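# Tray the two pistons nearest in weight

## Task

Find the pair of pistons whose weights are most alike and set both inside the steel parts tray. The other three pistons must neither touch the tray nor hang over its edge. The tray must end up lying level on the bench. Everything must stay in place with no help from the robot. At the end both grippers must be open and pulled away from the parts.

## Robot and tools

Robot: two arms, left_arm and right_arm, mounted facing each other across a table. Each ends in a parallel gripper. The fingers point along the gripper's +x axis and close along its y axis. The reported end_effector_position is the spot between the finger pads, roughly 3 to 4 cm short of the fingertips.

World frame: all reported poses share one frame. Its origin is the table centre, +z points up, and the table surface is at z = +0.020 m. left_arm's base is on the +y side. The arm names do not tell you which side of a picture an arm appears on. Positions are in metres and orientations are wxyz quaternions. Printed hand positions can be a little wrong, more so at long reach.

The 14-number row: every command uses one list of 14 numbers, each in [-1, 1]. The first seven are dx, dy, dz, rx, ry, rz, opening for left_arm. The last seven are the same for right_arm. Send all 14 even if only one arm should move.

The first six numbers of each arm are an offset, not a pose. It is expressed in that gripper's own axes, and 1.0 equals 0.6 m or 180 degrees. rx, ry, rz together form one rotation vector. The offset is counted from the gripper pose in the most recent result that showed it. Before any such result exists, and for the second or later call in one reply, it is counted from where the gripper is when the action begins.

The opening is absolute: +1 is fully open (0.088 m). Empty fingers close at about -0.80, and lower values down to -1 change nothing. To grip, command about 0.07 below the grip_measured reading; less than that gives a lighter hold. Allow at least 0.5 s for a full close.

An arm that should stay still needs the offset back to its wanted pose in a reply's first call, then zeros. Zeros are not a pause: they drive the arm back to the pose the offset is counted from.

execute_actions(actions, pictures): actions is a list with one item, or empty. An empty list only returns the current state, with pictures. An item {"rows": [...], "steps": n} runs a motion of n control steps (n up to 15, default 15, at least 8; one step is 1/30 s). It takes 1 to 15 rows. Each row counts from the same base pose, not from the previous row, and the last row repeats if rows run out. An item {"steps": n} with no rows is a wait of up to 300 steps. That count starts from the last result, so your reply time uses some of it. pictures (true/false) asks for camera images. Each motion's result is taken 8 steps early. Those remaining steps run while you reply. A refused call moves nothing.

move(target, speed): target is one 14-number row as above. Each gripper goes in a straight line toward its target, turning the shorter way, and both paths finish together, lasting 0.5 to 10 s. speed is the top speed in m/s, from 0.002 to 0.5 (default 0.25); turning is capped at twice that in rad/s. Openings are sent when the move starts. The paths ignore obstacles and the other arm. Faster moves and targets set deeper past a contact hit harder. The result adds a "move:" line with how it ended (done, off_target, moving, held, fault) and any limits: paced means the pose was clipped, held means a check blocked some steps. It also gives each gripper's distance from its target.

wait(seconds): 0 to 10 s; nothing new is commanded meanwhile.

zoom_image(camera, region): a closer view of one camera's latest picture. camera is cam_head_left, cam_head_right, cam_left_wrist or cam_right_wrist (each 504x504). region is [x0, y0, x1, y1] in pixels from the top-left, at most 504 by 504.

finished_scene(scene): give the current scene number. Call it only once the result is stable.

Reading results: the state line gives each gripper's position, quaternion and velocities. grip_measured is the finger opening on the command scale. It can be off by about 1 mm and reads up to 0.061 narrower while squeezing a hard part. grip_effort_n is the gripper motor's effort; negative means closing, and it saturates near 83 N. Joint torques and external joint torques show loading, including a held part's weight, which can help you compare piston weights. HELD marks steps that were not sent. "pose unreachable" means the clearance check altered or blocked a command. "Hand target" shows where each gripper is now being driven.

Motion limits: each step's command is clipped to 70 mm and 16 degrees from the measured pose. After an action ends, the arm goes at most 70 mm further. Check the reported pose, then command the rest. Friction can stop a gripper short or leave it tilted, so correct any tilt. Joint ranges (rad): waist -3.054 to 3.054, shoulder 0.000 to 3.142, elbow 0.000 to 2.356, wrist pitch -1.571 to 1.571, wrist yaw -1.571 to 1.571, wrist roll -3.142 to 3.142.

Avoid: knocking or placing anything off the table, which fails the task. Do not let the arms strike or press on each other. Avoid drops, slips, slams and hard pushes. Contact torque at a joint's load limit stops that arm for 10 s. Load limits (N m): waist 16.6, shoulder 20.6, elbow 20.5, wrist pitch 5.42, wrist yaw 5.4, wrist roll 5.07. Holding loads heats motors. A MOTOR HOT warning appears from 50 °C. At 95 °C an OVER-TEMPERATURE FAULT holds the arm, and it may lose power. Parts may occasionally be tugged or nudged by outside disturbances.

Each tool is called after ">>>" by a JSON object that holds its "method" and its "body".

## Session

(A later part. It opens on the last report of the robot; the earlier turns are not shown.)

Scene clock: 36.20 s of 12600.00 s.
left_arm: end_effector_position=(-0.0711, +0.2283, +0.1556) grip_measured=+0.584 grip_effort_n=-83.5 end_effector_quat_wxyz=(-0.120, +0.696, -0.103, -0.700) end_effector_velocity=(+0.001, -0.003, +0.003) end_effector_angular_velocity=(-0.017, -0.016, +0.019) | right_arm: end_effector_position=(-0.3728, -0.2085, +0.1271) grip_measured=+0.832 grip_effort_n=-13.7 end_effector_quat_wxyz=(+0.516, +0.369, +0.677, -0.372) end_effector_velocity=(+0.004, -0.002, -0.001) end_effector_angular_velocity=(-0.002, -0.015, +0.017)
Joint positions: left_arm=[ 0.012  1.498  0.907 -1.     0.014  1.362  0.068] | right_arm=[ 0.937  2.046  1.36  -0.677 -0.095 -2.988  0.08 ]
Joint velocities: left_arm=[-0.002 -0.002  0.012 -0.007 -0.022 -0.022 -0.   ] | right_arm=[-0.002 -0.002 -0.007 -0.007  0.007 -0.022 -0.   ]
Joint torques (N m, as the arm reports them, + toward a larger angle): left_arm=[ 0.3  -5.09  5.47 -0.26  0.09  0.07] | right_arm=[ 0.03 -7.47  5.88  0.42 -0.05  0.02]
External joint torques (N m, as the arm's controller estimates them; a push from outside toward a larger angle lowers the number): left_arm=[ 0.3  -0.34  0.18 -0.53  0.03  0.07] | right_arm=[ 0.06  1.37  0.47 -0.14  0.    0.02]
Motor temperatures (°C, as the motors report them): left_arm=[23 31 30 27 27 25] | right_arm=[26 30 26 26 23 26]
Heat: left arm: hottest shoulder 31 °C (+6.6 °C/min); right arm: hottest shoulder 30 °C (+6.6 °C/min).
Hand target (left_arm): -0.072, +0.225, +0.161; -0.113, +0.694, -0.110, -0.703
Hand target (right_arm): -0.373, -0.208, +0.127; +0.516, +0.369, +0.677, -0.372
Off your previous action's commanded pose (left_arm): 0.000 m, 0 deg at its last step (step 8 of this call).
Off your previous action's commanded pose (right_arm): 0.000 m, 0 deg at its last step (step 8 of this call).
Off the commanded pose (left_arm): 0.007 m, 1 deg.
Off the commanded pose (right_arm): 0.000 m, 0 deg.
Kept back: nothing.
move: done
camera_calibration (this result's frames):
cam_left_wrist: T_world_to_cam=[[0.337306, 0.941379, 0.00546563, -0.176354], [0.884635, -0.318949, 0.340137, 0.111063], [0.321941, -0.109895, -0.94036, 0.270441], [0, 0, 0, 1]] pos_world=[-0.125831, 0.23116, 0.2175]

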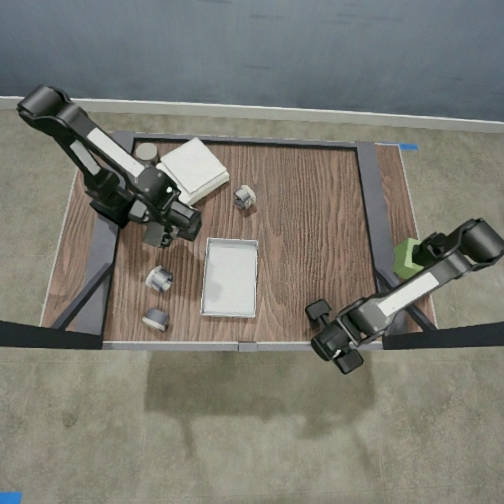

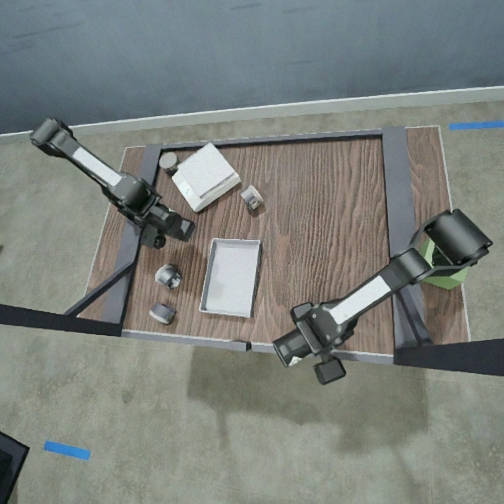

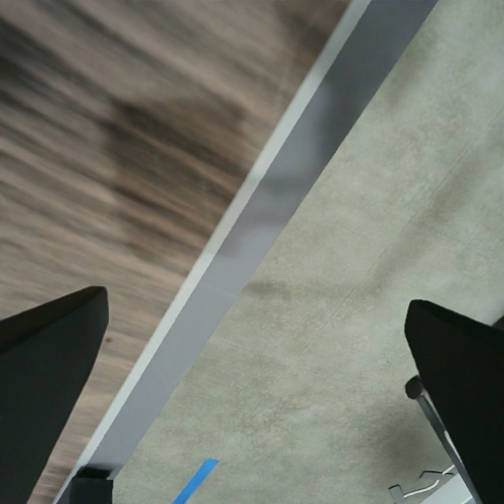

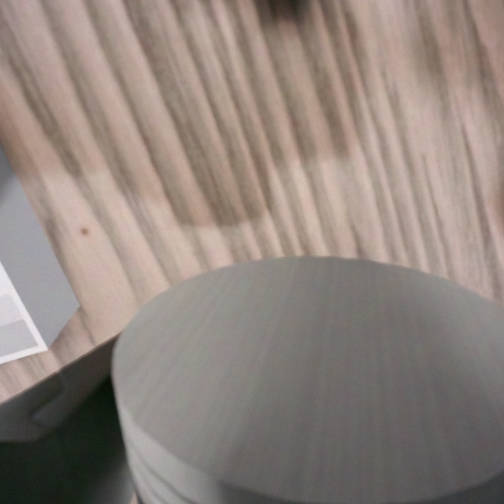

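>>> {"method": "move", "body": {"target": [-0.01,-0.114,-0.398,0.161,0,0,0.45,0,0,0,0,0,0,0.83], "speed": 0.3}}

>>> {"method": "move", "body": {"target": [0.068,0,0,0,0,0,0.45,0,0,0,0,0,0,0.83], "speed": 0.06}}

>>> {"method": "move", "body": {"target": [-0.003,0,0,0,0,0,0.8,0,0,0,0,0,0,0.83]}}

Scene clock: 38.13 s of 12600.00 s.
left_arm: end_effector_position=(+0.1753, +0.2221, +0.1593) grip_measured=+0.584 grip_effort_n=-83.5 end_effector_quat_wxyz=(-0.292, +0.645, -0.272, -0.652) end_effector_velocity=(-0.000, -0.001, +0.000) end_effector_angular_velocity=(+0.003, +0.010, -0.005) | right_arm: end_effector_position=(-0.3728, -0.2085, +0.1271) grip_measured=+0.832 grip_effort_n=-13.7 end_effector_quat_wxyz=(+0.516, +0.369, +0.677, -0.372) end_effector_velocity=(+0.001, -0.006, -0.000) end_effector_angular_velocity=(-0.029, +0.004, +0.009)
Joint positions: left_arm=[ 1.08   1.535  0.957 -1.018 -0.017  2.933  0.068] | right_arm=[ 0.937  2.046  1.36  -0.677 -0.095 -2.988  0.08 ]
Joint velocities: left_arm=[ 0.002  0.007  0.007 -0.007  0.007  0.007 -0.   ] | right_arm=[-0.002 -0.002 -0.002 -0.022 -0.022 -0.007 -0.   ]
Joint torques (N m, as the arm reports them, + toward a larger angle): left_arm=[ 0.24 -3.72  5.1  -0.36  0.08  0.13] | right_arm=[ 0.   -7.45  5.91  0.42 -0.06  0.03]
External joint torques (N m, as the arm's controller estimates them; a push from outside toward a larger angle lowers the number): left_arm=[ 0.27  1.24 -0.13 -0.54  0.07  0.13] | right_arm=[-0.02  1.35  0.56 -0.12  0.01  0.03]
Motor temperatures (°C, as the motors report them): left_arm=[23 31 30 27 27 25] | right_arm=[26 31 26 26 23 26]
Heat: left arm: hottest shoulder 31 °C (+6.3 °C/min); right arm: hottest shoulder 31 °C (+7.9 °C/min).
Hand target (left_arm): +0.177, +0.220, +0.161; -0.291, +0.645, -0.274, -0.651
Hand target (right_arm): -0.373, -0.208, +0.127; +0.516, +0.369, +0.677, -0.372
Off the commanded pose (left_arm): 0.004 m, 0 deg.
Off the commanded pose (right_arm): 0.000 m, 0 deg.
Kept back: nothing.
move: done
camera_calibration (this result's frames):
cam_left_wrist: T_world_to_cam=[[0.750128, 0.661276, 0.0048288, -0.26374], [0.623273, -0.709422, 0.329016, 0.0241803], [0.220996, -0.243794, -0.944312, 0.242014], [0, 0, 0, 1]] pos_world=[0.129283, 0.25056, 0.221854]

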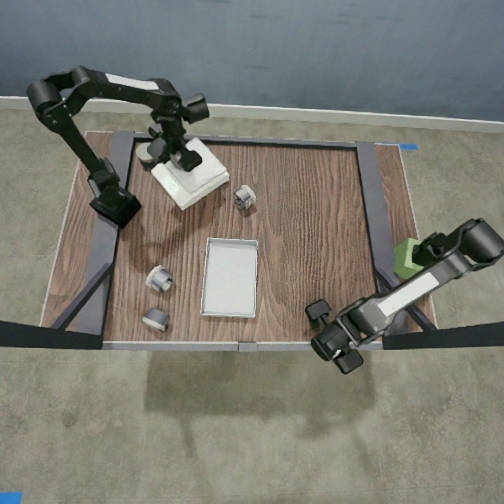

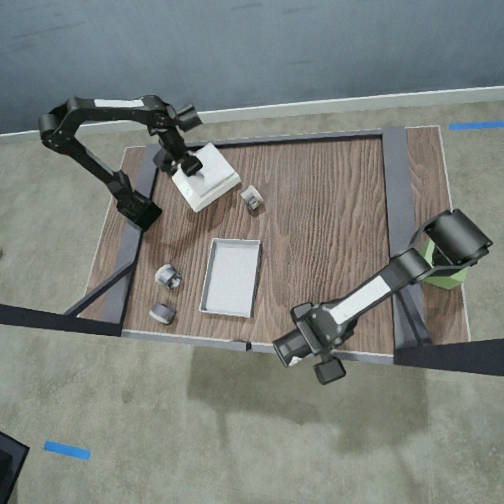

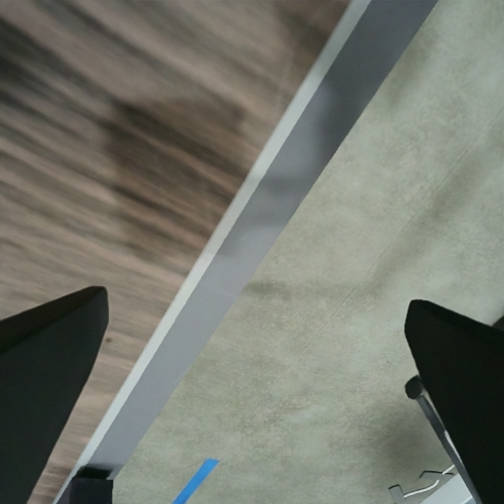

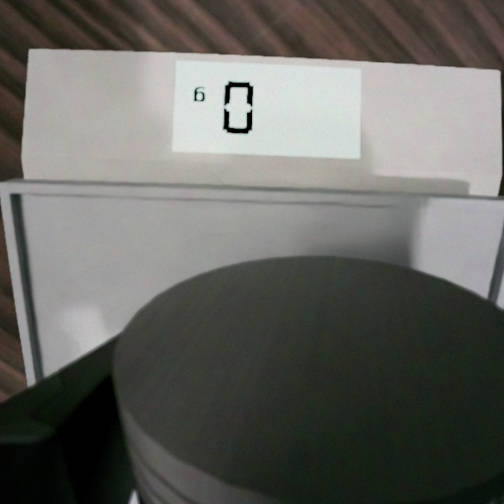

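Scene clock: 39.07 s of 12600.00 s.
left_arm: end_effector_position=(+0.1751, +0.2226, +0.1256) grip_measured=+0.584 grip_effort_n=-83.5 end_effector_quat_wxyz=(-0.291, +0.647, -0.273, -0.650) end_effector_velocity=(+0.002, +0.002, -0.001) end_effector_angular_velocity=(+0.009, -0.021, +0.019) | right_arm: end_effector_position=(-0.3728, -0.2085, +0.1271) grip_measured=+0.832 grip_effort_n=-14.2 end_effector_quat_wxyz=(+0.516, +0.369, +0.677, -0.372) end_effector_velocity=(+0.003, -0.004, -0.001) end_effector_angular_velocity=(-0.021, -0.007, +0.006)
Joint positions: left_arm=[ 1.08   1.583  0.859 -0.865 -0.017  2.933  0.068] | right_arm=[ 0.937  2.046  1.36  -0.677 -0.095 -2.988  0.08 ]
Joint velocities: left_arm=[-0.002 -0.002 -0.007  0.007 -0.022 -0.022 -0.   ] | right_arm=[-0.002 -0.002 -0.002 -0.022 -0.007 -0.007 -0.   ]
Joint torques (N m, as the arm reports them, + toward a larger angle): left_arm=[ 0.21 -2.86  2.14  1.36  0.02  0.07] | right_arm=[ 0.02 -7.48  5.9   0.41 -0.06  0.02]
External joint torques (N m, as the arm's controller estimates them; a push from outside toward a larger angle lowers the number): left_arm=[ 0.19  2.18 -2.8   1.15  0.02  0.07] | right_arm=[ 0.03  1.32  0.55 -0.13  0.    0.02]
Motor temperatures (°C, as the motors report them): left_arm=[23 31 30 27 27 25] | right_arm=[26 31 26 26 23 26]
Heat: left arm: hottest shoulder 31 °C (+6.1 °C/min); right arm: hottest shoulder 31 °C (+7.7 °C/min).
Hand target (left_arm): +0.175, +0.224, +0.119; -0.292, +0.645, -0.272, -0.652
Hand target (right_arm): -0.373, -0.208, +0.127; +0.516, +0.369, +0.677, -0.372
Off the commanded pose (left_arm): 0.007 m, 0 deg.
Off the commanded pose (right_arm): 0.000 m, 0 deg.
Kept back: nothing.
move: done
camera_calibration (this result's frames):
cam_left_wrist: T_world_to_cam=[[0.750113, 0.6613, 0.00358593, -0.263615], [0.622101, -0.707467, 0.335381, 0.0347474], [0.224324, -0.249342, -0.942076, 0.21071], [0, 0, 0, 1]] pos_world=[0.128857, 0.25145, 0.187796]

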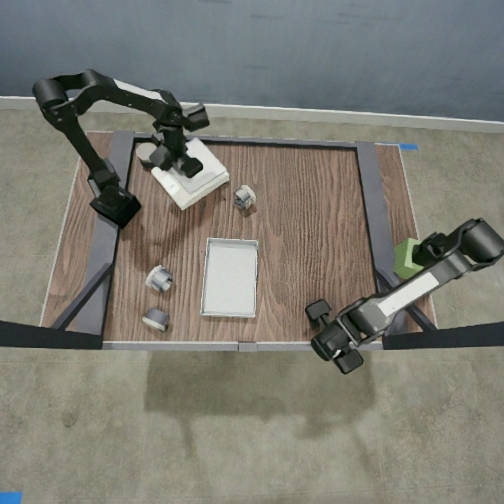

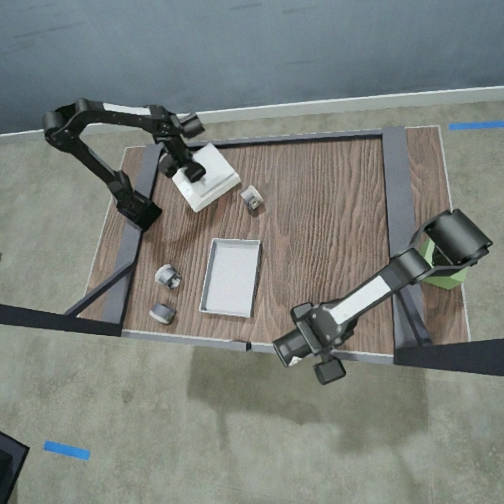

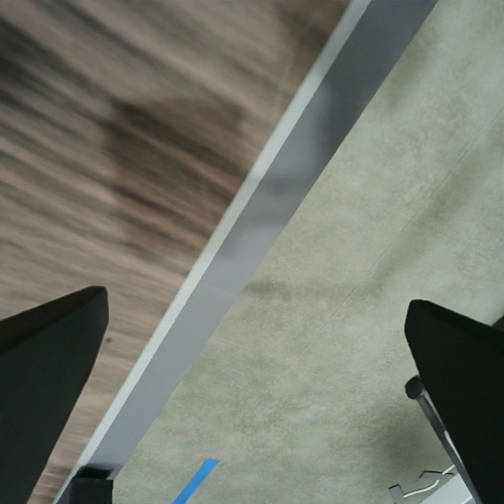

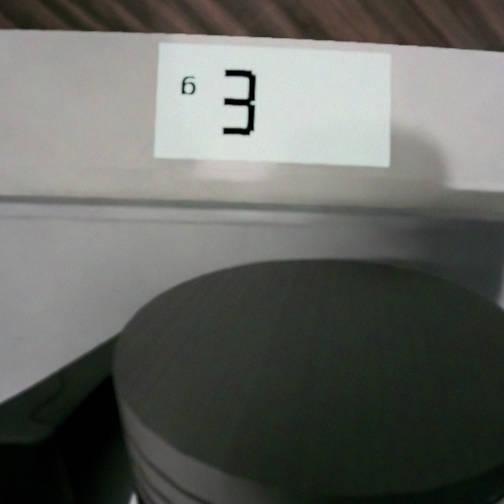

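Scene clock: 39.77 s of 12600.00 s.
left_arm: end_effector_position=(+0.1745, +0.2236, +0.1256) grip_measured=+0.797 grip_effort_n=16.0 end_effector_quat_wxyz=(-0.292, +0.645, -0.272, -0.651) end_effector_velocity=(+0.001, -0.001, -0.000) end_effector_angular_velocity=(-0.003, -0.011, +0.019) | right_arm: end_effector_position=(-0.3728, -0.2085, +0.1271) grip_measured=+0.832 grip_effort_n=-13.7 end_effector_quat_wxyz=(+0.516, +0.369, +0.677, -0.372) end_effector_velocity=(+0.001, -0.006, -0.002) end_effector_angular_velocity=(-0.033, +0.002, +0.009)
Joint positions: left_arm=[ 1.08   1.583  0.859 -0.87  -0.017  2.933  0.078] | right_arm=[ 0.937  2.046  1.36  -0.677 -0.095 -2.988  0.08 ]
Joint velocities: left_arm=[-0.002 -0.002 -0.002  0.007 -0.007 -0.022  0.   ] | right_arm=[-0.002  0.002 -0.002 -0.022 -0.022 -0.007  0.   ]
Joint torques (N m, as the arm reports them, + toward a larger angle): left_arm=[-0.08 -4.49  4.03 -0.31  0.03 -0.01] | right_arm=[ 0.01 -7.45  5.92  0.41 -0.06  0.02]
External joint torques (N m, as the arm's controller estimates them; a push from outside toward a larger angle lowers the number): left_arm=[-0.07  0.5  -0.88 -0.5   0.01 -0.01] | right_arm=[ 0.    1.34  0.54 -0.15  0.01  0.02]
Motor temperatures (°C, as the motors report them): left_arm=[23 31 30 27 27 25] | right_arm=[26 31 26 26 23 26]
Heat: left arm: hottest shoulder 31 °C (+6.0 °C/min); right arm: hottest shoulder 31 °C (+7.5 °C/min).
Hand target (left_arm): +0.175, +0.223, +0.127; -0.291, +0.647, -0.273, -0.650
Hand target (right_arm): -0.373, -0.208, +0.127; +0.516, +0.369, +0.677, -0.372
Off the commanded pose (left_arm): 0.002 m, 0 deg.
Off the commanded pose (right_arm): 0.000 m, 0 deg.
Kept back: nothing.
move: done
camera_calibration (this result's frames):
cam_left_wrist: T_world_to_cam=[[0.750124, 0.661282, 0.00454624, -0.263943], [0.623018, -0.708991, 0.330425, 0.0366222], [0.221728, -0.245028, -0.943821, 0.210824], [0, 0, 0, 1]] pos_world=[0.128428, 0.252163, 0.188079]

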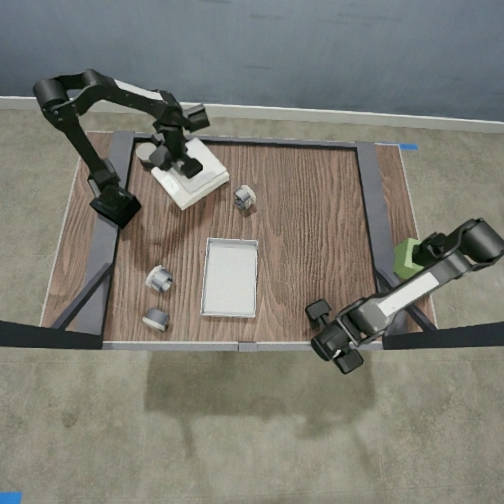

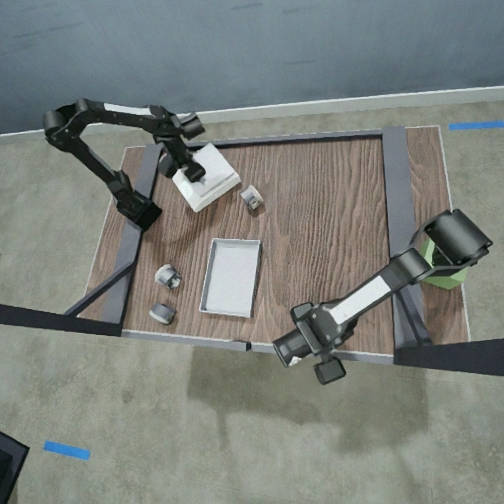

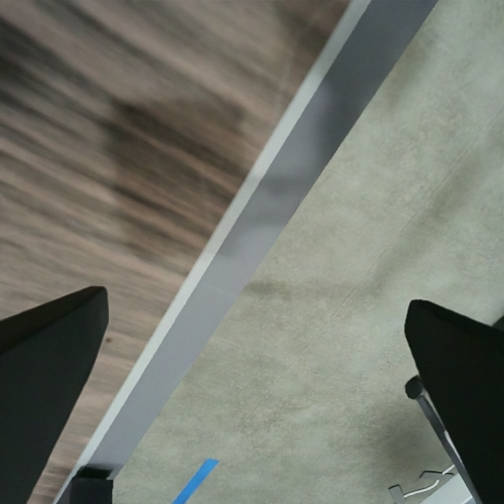

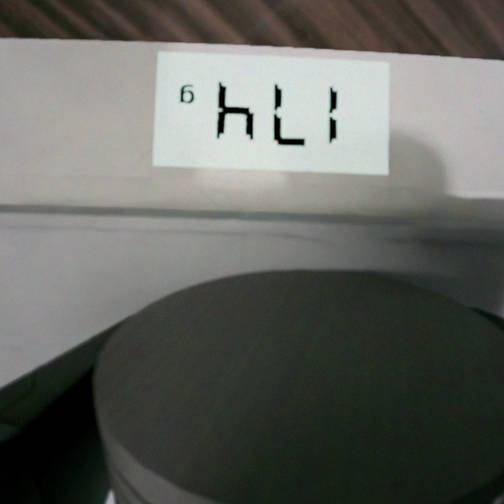

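("E" = overload.) Confirm.

>>> {"method": "move", "body": {"target": [0,0,0,0,0,0,0.9,0,0,0,0,0,0,0.83]}}

Scene clock: 40.70 s of 12600.00 s.
left_arm: end_effector_position=(+0.1745, +0.2236, +0.1256) grip_measured=+0.897 grip_effort_n=15.6 end_effector_quat_wxyz=(-0.292, +0.645, -0.272, -0.651) end_effector_velocity=(+0.001, +0.003, +0.000) end_effector_angular_velocity=(+0.018, -0.015, -0.010) | right_arm: end_effector_position=(-0.3728, -0.2085, +0.1271) grip_measured=+0.832 grip_effort_n=-13.7 end_effector_quat_wxyz=(+0.516, +0.369, +0.677, -0.372) end_effector_velocity=(+0.004, -0.006, -0.002) end_effector_angular_velocity=(-0.036, +0.003, -0.010)
Joint positions: left_arm=[ 1.08   1.583  0.859 -0.87  -0.017  2.933  0.083] | right_arm=[ 0.937  2.046  1.36  -0.677 -0.095 -2.988  0.08 ]
Joint velocities: left_arm=[-0.002 -0.002 -0.002 -0.007 -0.022  0.007 -0.   ] | right_arm=[-0.007 -0.002 -0.007 -0.022 -0.022  0.007 -0.   ]
Joint torques (N m, as the arm reports them, + toward a larger angle): left_arm=[-0.05 -4.19  3.62 -0.14  0.03 -0.02] | right_arm=[-0.01 -7.47  5.92  0.41 -0.05  0.03]
External joint torques (N m, as the arm's controller estimates them; a push from outside toward a larger angle lowers the number): left_arm=[-0.05  0.82 -1.35 -0.34  0.02 -0.02] | right_arm=[ 0.03  1.33  0.57 -0.13  0.01  0.02]
Motor temperatures (°C, as the motors report them): left_arm=[23 31 30 27 27 25] | right_arm=[26 31 26 26 23 26]
Heat: left arm: hottest shoulder 31 °C (+5.9 °C/min); right arm: hottest shoulder 31 °C (+7.4 °C/min).
Hand target (left_arm): +0.175, +0.224, +0.126; -0.292, +0.645, -0.272, -0.651
Hand target (right_arm): -0.373, -0.208, +0.127; +0.516, +0.369, +0.677, -0.372
Off the commanded pose (left_arm): 0.000 m, 0 deg.
Off the commanded pose (right_arm): 0.000 m, 0 deg.
Kept back: nothing.
move: done
camera_calibration (this result's frames):
cam_left_wrist: T_world_to_cam=[[0.750124, 0.661282, 0.00454624, -0.263943], [0.623018, -0.708991, 0.330425, 0.0366222], [0.221728, -0.245028, -0.943821, 0.210824], [0, 0, 0, 1]] pos_world=[0.128428, 0.252163, 0.188079]

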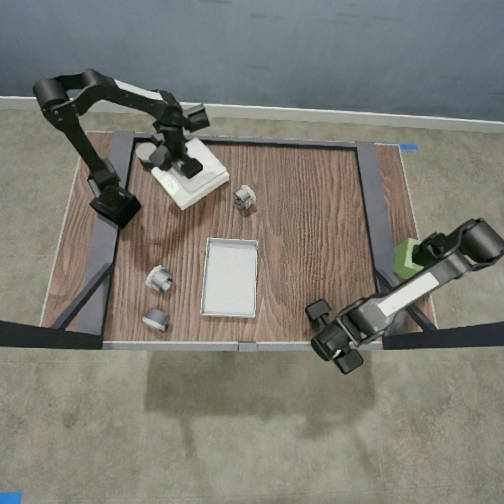

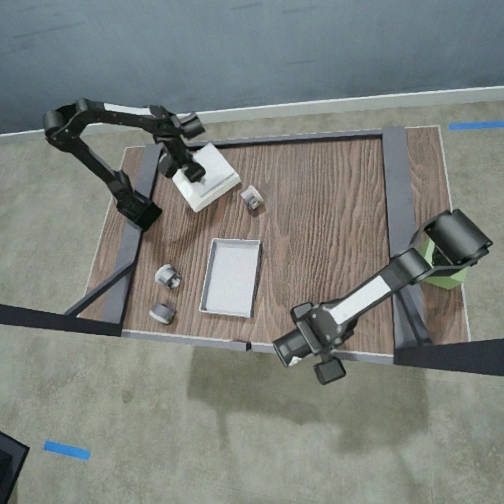

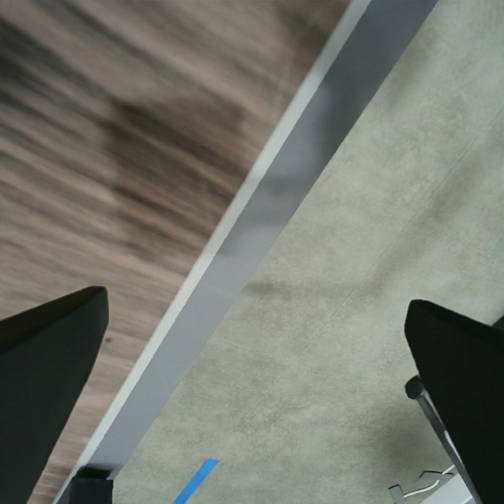

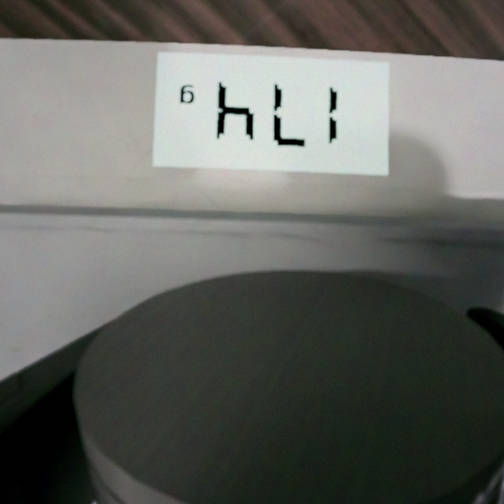

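>>> {"method": "execute_actions", "body": {"actions": [{"rows":[[0,0,0,0,0,0,0.45,0,0,0,0,0,0,0.83]],"steps":13}]}}

>>> {"method": "execute_actions", "body": {"actions": [{"rows":[[-0.02,0,0,0,0,0,0.45,0,0,0,0,0,0,0.83],[-0.03,0,0,0,0,0,0.45,0,0,0,0,0,0,0.83],[-0.04,0,0,0,0,0,0.45,0,0,0,0,0,0,0.83],[-0.05,0,0,0,0,0,0.45,0,0,0,0,0,0,0.83]],"steps":12}]}}

>>> {"method": "move", "body": {"target": [-0.01,0.565,0.113,-0.272,0,0,0.45,0,0,0,0,0,0,0.83], "speed": 0.35}}

Scene clock: 41.70 s of 12600.00 s.
left_arm: end_effector_position=(+0.1745, +0.2236, +0.1256) grip_measured=+0.571 grip_effort_n=-83.5 end_effector_quat_wxyz=(-0.292, +0.645, -0.272, -0.651) end_effector_velocity=(-0.002, -0.002, -0.000) end_effector_angular_velocity=(-0.010, +0.002, +0.000) | right_arm: end_effector_position=(-0.3728, -0.2085, +0.1271) grip_measured=+0.832 grip_effort_n=-13.7 end_effector_quat_wxyz=(+0.516, +0.369, +0.677, -0.372) end_effector_velocity=(+0.001, -0.002, +0.000) end_effector_angular_velocity=(-0.012, +0.003, -0.008)
Joint positions: left_arm=[ 1.08   1.583  0.859 -0.87  -0.017  2.933  0.067] | right_arm=[ 0.937  2.046  1.36  -0.677 -0.095 -2.988  0.08 ]
Joint velocities: left_arm=[-0.007 -0.002 -0.002  0.007  0.007 -0.007 -0.032] | right_arm=[-0.002 -0.002 -0.002 -0.007 -0.007  0.007  0.   ]
Joint torques (N m, as the arm reports them, + toward a larger angle): left_arm=[ 0.02 -4.28  3.45 -0.16 -0.01 -0.01] | right_arm=[ 0.03 -7.44  5.9   0.42 -0.05  0.03]
External joint torques (N m, as the arm's controller estimates them; a push from outside toward a larger angle lowers the number): left_arm=[ 0.04  0.74 -1.41 -0.31  0.01 -0.02] | right_arm=[ 0.08  1.4   0.5  -0.14  0.01  0.02]
Motor temperatures (°C, as the motors report them): left_arm=[23 31 30 27 27 25] | right_arm=[26 31 26 26 23 26]
Heat: left arm: hottest shoulder 31 °C (+5.8 °C/min); right arm: hottest shoulder 31 °C (+7.2 °C/min).
Steps of this call (steps 1 to 25: nothing new was sent; steps 26 to 30: the first 5 steps of this action). Readings (end_effector_position):
26: left_arm (+0.1745, +0.2236, +0.1256) | right_arm (-0.3728, -0.2085, +0.1271)
27: left_arm (+0.1743, +0.2234, +0.1256) | right_arm (-0.3728, -0.2085, +0.1271)
29: left_arm (+0.1745, +0.2236, +0.1256) | right_arm (-0.3728, -0.2085, +0.1271)
30: the state above

Scene clock: 42.10 s of 12600.00 s.
left_arm: end_effector_position=(+0.1718, +0.2281, +0.1327) grip_measured=+0.575 grip_effort_n=-83.5 end_effector_quat_wxyz=(-0.298, +0.636, -0.266, -0.660) end_effector_velocity=(-0.015, +0.026, +0.106) end_effector_angular_velocity=(+0.131, +0.071, -0.010) | right_arm: end_effector_position=(-0.3728, -0.2085, +0.1271) grip_measured=+0.832 grip_effort_n=-13.7 end_effector_quat_wxyz=(+0.516, +0.369, +0.677, -0.372) end_effector_velocity=(+0.001, -0.002, +0.000) end_effector_angular_velocity=(-0.012, +0.003, -0.008)
Joint positions: left_arm=[ 1.08   1.574  0.88  -0.93  -0.017  2.933  0.067] | right_arm=[ 0.937  2.046  1.36  -0.677 -0.095 -2.988  0.08 ]
Joint velocities: left_arm=[-0.002 -0.183  0.276 -0.608 -0.007  0.007 -0.   ] | right_arm=[-0.002 -0.002 -0.002 -0.007 -0.007  0.007 -0.   ]
Joint torques (N m, as the arm reports them, + toward a larger angle): left_arm=[-0.21 -6.04  5.98 -0.27  0.03 -0.04] | right_arm=[ 0.04 -7.46  5.94  0.42 -0.06  0.03]
External joint torques (N m, as the arm's controller estimates them; a push from outside toward a larger angle lowers the number): left_arm=[-0.2  -0.52  0.37 -0.52  0.02 -0.04] | right_arm=[-0.03  1.47  0.45 -0.17  0.02  0.02]
Motor temperatures (°C, as the motors report them): left_arm=[23 31 30 27 27 25] | right_arm=[26 31 26 26 23 26]
Heat: left arm: hottest shoulder 31 °C (+5.7 °C/min); right arm: hottest shoulder 31 °C (+7.1 °C/min).
Off your previous action's commanded pose (left_arm): 0.000 m, 0 deg at its last step (step 8 of this call).
Off your previous action's commanded pose (right_arm): 0.000 m, 0 deg at its last step (step 8 of this call).
Steps of this call (steps 1 to 8: the last 8 steps of your previous action; steps 9 to 12: the first 4 steps of this action, its rows measured from where the robot was after step 8). Readings (end_effector_position):
8: left_arm (+0.1745, +0.2236, +0.1256) | right_arm (-0.3728, -0.2085, +0.1271)
9: left_arm (+0.1745, +0.2237, +0.1261) | right_arm (-0.3728, -0.2085, +0.1271)
10: left_arm (+0.1736, +0.2251, +0.1274) | right_arm (-0.3728, -0.2085, +0.1271)
12: the state above

Scene clock: 44.37 s of 12600.00 s.
left_arm: end_effector_position=(-0.1198, +0.0454, +0.1500) grip_measured=+0.575 grip_effort_n=-83.5 end_effector_quat_wxyz=(-0.006, +0.703, +0.027, -0.711) end_effector_velocity=(-0.001, +0.002, +0.004) end_effector_angular_velocity=(+0.019, -0.001, +0.020) | right_arm: end_effector_position=(-0.3728, -0.2085, +0.1271) grip_measured=+0.832 grip_effort_n=-13.7 end_effector_quat_wxyz=(+0.516, +0.369, +0.677, -0.372) end_effector_velocity=(-0.002, -0.002, -0.000) end_effector_angular_velocity=(-0.006, +0.017, +0.024)
Joint positions: left_arm=[ 0.137  2.213  1.811 -1.207  0.029  1.14   0.067] | right_arm=[ 0.937  2.046  1.36  -0.677 -0.095 -2.988  0.08 ]
Joint velocities: left_arm=[-0.002  0.007  0.027 -0.037  0.007 -0.022 -0.   ] | right_arm=[-0.002 -0.002 -0.007  0.007 -0.022 -0.022 -0.   ]
Joint torques (N m, as the arm reports them, + toward a larger angle): left_arm=[-0.16 -7.83  5.46 -0.34  0.02 -0.07] | right_arm=[ 0.   -7.47  5.9   0.41 -0.05  0.03]
External joint torques (N m, as the arm's controller estimates them; a push from outside toward a larger angle lowers the number): left_arm=[-0.21  2.25 -0.07 -0.58 -0.05 -0.08] | right_arm=[-0.01  1.37  0.48 -0.16  0.01  0.02]
Motor temperatures (°C, as the motors report them): left_arm=[23 31 31 27 27 25] | right_arm=[26 31 26 26 23 26]
Heat: left arm: hottest shoulder 31 °C (+5.4 °C/min); right arm: hottest shoulder 31 °C (+6.8 °C/min).
Hand target (left_arm): -0.121, +0.043, +0.150; -0.004, +0.703, +0.027, -0.710
Hand target (right_arm): -0.373, -0.208, +0.127; +0.516, +0.369, +0.677, -0.372
Off your previous action's commanded pose (left_arm): 0.006 m, 1 deg at its last step (step 8 of this call).
Off your previous action's commanded pose (right_arm): 0.000 m, 0 deg at its last step (step 8 of this call).
Off the commanded pose (left_arm): 0.002 m, 0 deg.
Off the commanded pose (right_arm): 0.000 m, 0 deg.
Kept back: nothing.
move: done
camera_calibration (this result's frames):
cam_left_wrist: T_world_to_cam=[[-0.00260712, 0.99955, 0.0298858, -0.0347702], [0.940974, -0.00766339, 0.338393, 0.0906195], [0.33847, 0.029004, -0.94053, 0.256493], [0, 0, 0, 1]] pos_world=[-0.172176, 0.0280097, 0.211613]

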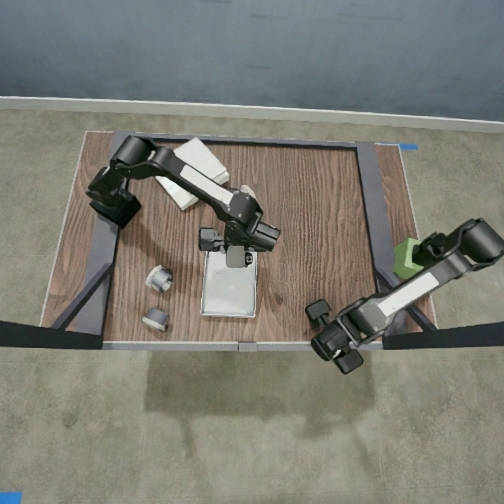

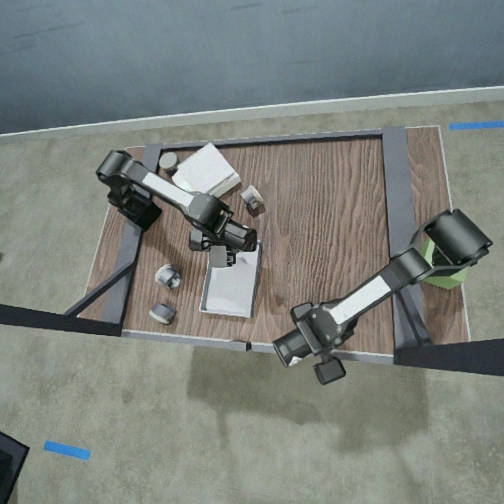

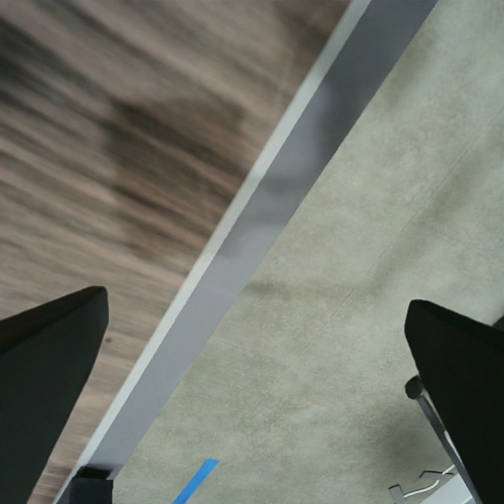

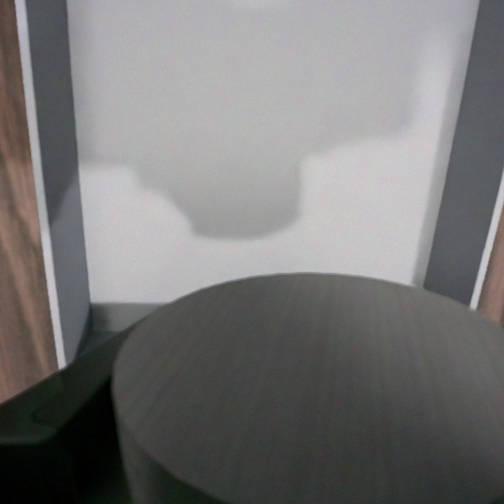

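>>> {"method": "move", "body": {"target": [0.02,0.008,0.17,0,0,-0.01,0.45,0,0,0,0,0,0,0.83]}}

>>> {"method": "move", "body": {"target": [0.115,0,0,0,0,0,0.45,0,0,0,0,0,0,0.83], "speed": 0.08}}

Scene clock: 45.70 s of 12600.00 s.
left_arm: end_effector_position=(-0.2214, +0.0393, +0.1394) grip_measured=+0.575 grip_effort_n=-83.5 end_effector_quat_wxyz=(-0.019, +0.703, +0.036, -0.711) end_effector_velocity=(-0.001, -0.002, +0.001) end_effector_angular_velocity=(-0.002, -0.007, -0.010) | right_arm: end_effector_position=(-0.3728, -0.2085, +0.1271) grip_measured=+0.832 grip_effort_n=-14.2 end_effector_quat_wxyz=(+0.516, +0.369, +0.677, -0.372) end_effector_velocity=(-0.001, -0.003, +0.000) end_effector_angular_velocity=(-0.014, +0.011, +0.024)
Joint positions: left_arm=[-0.049  2.516  2.297 -1.41   0.053  0.96   0.067] | right_arm=[ 0.937  2.046  1.36  -0.677 -0.095 -2.988  0.08 ]
Joint velocities: left_arm=[-0.002  0.017  0.037 -0.022 -0.007  0.007 -0.   ] | right_arm=[-0.002 -0.002 -0.002 -0.007 -0.022 -0.022 -0.   ]
Joint torques (N m, as the arm reports them, + toward a larger angle): left_arm=[ 0.15 -9.25  5.7  -0.36  0.14 -0.08] | right_arm=[ 0.03 -7.47  5.92  0.41 -0.06  0.03]
External joint torques (N m, as the arm's controller estimates them; a push from outside toward a larger angle lowers the number): left_arm=[ 0.14  2.31  0.18 -0.58  0.06 -0.09] | right_arm=[ 0.02  1.34  0.57 -0.13  0.01  0.02]
Motor temperatures (°C, as the motors report them): left_arm=[23 31 31 27 27 25] | right_arm=[26 31 26 26 23 26]
Heat: left arm: hottest shoulder 31 °C (+5.3 °C/min); right arm: hottest shoulder 31 °C (+6.6 °C/min).
Hand target (left_arm): -0.222, +0.038, +0.139; -0.017, +0.702, +0.038, -0.711
Hand target (right_arm): -0.373, -0.208, +0.127; +0.516, +0.369, +0.677, -0.372
Off the commanded pose (left_arm): 0.001 m, 0 deg.
Off the commanded pose (right_arm): 0.000 m, 0 deg.
Kept back: nothing.
move: done
camera_calibration (this result's frames):
cam_left_wrist: T_world_to_cam=[[0.00308486, 0.998144, 0.0608191, -0.0316383], [0.941255, -0.0234361, 0.336884, 0.190732], [0.337684, 0.0562071, -0.93958, 0.279672], [0, 0, 0, 1]] pos_world=[-0.273871, 0.0203301, 0.200443]

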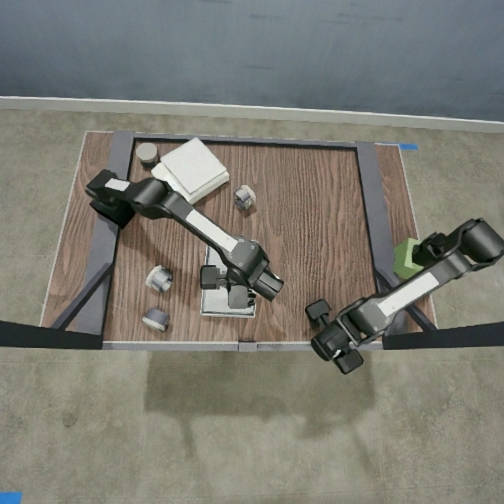

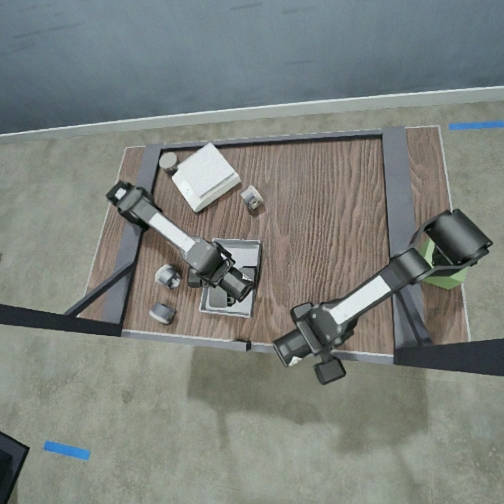

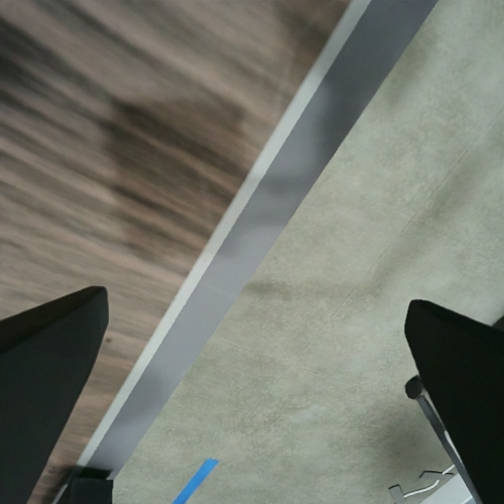

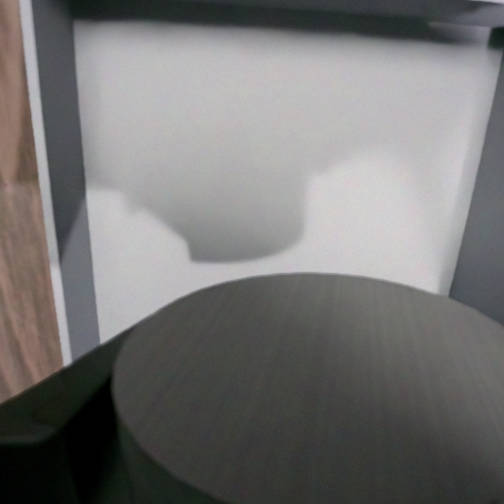

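Scene clock: 46.90 s of 12600.00 s.
left_arm: end_effector_position=(-0.2221, +0.0422, +0.0764) grip_measured=+0.575 grip_effort_n=-83.5 end_effector_quat_wxyz=(-0.015, +0.701, +0.032, -0.713) end_effector_velocity=(-0.001, +0.003, +0.001) end_effector_angular_velocity=(+0.002, -0.012, +0.014) | right_arm: end_effector_position=(-0.3728, -0.2085, +0.1271) grip_measured=+0.832 grip_effort_n=-14.2 end_effector_quat_wxyz=(+0.516, +0.369, +0.677, -0.372) end_effector_velocity=(-0.000, -0.003, +0.000) end_effector_angular_velocity=(-0.012, +0.003, -0.003)
Joint positions: left_arm=[-0.054  2.525  2.062 -1.153  0.052  0.956  0.067] | right_arm=[ 0.937  2.046  1.36  -0.677 -0.095 -2.988  0.08 ]
Joint velocities: left_arm=[-0.007 -0.002 -0.002 -0.007 -0.007 -0.022 -0.   ] | right_arm=[ 0.002 -0.002 -0.002 -0.007 -0.007  0.007 -0.   ]
Joint torques (N m, as the arm reports them, + toward a larger angle): left_arm=[-0.25 -9.09  3.18  0.06  0.2  -0.11] | right_arm=[ 0.02 -7.48  5.91  0.41 -0.06  0.02]
External joint torques (N m, as the arm's controller estimates them; a push from outside toward a larger angle lowers the number): left_arm=[-0.22  2.56 -2.27 -0.2   0.12 -0.12] | right_arm=[-0.03  1.38  0.48 -0.17  0.01  0.02]
Motor temperatures (°C, as the motors report them): left_arm=[23 32 31 27 27 25] | right_arm=[26 31 26 26 23 26]
Heat: left arm: hottest shoulder 32 °C (+6.4 °C/min); right arm: hottest shoulder 31 °C (+6.4 °C/min).
Hand target (left_arm): -0.222, +0.045, +0.071; -0.019, +0.703, +0.036, -0.710
Hand target (right_arm): -0.373, -0.208, +0.127; +0.516, +0.369, +0.677, -0.372
Off the commanded pose (left_arm): 0.006 m, 1 deg.
Off the commanded pose (right_arm): 0.000 m, 0 deg.
Kept back: nothing.
move: done
camera_calibration (this result's frames):
cam_left_wrist: T_world_to_cam=[[0.00387623, 0.998794, 0.0489456, -0.0295934], [0.943196, -0.0199124, 0.331641, 0.213301], [0.332215, 0.0448798, -0.942135, 0.220004], [0, 0, 0, 1]] pos_world=[-0.274159, 0.0239313, 0.137983]

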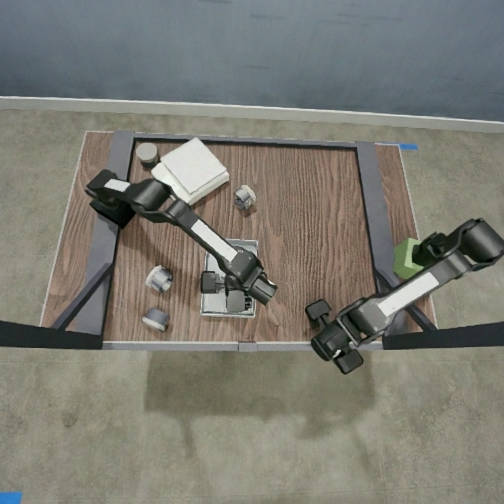

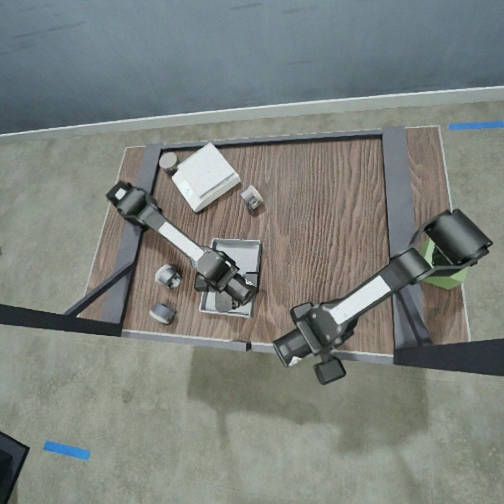

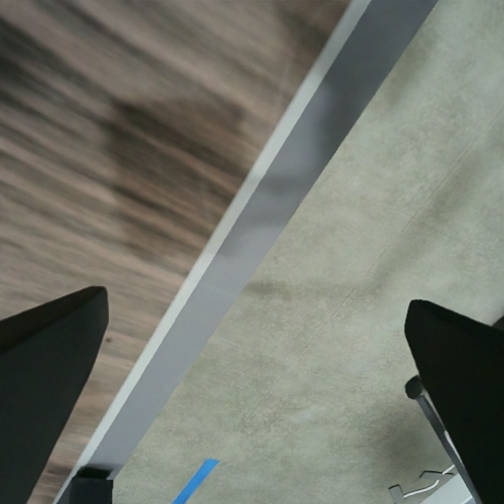

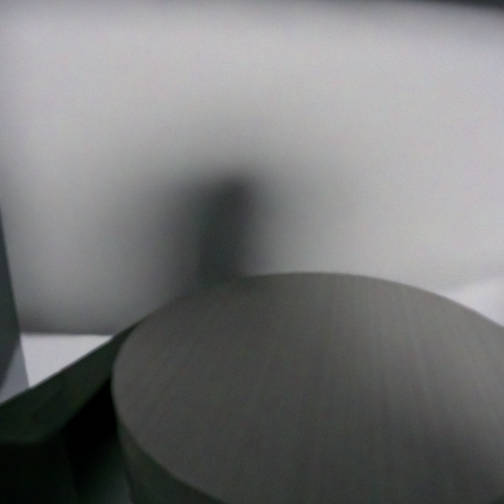

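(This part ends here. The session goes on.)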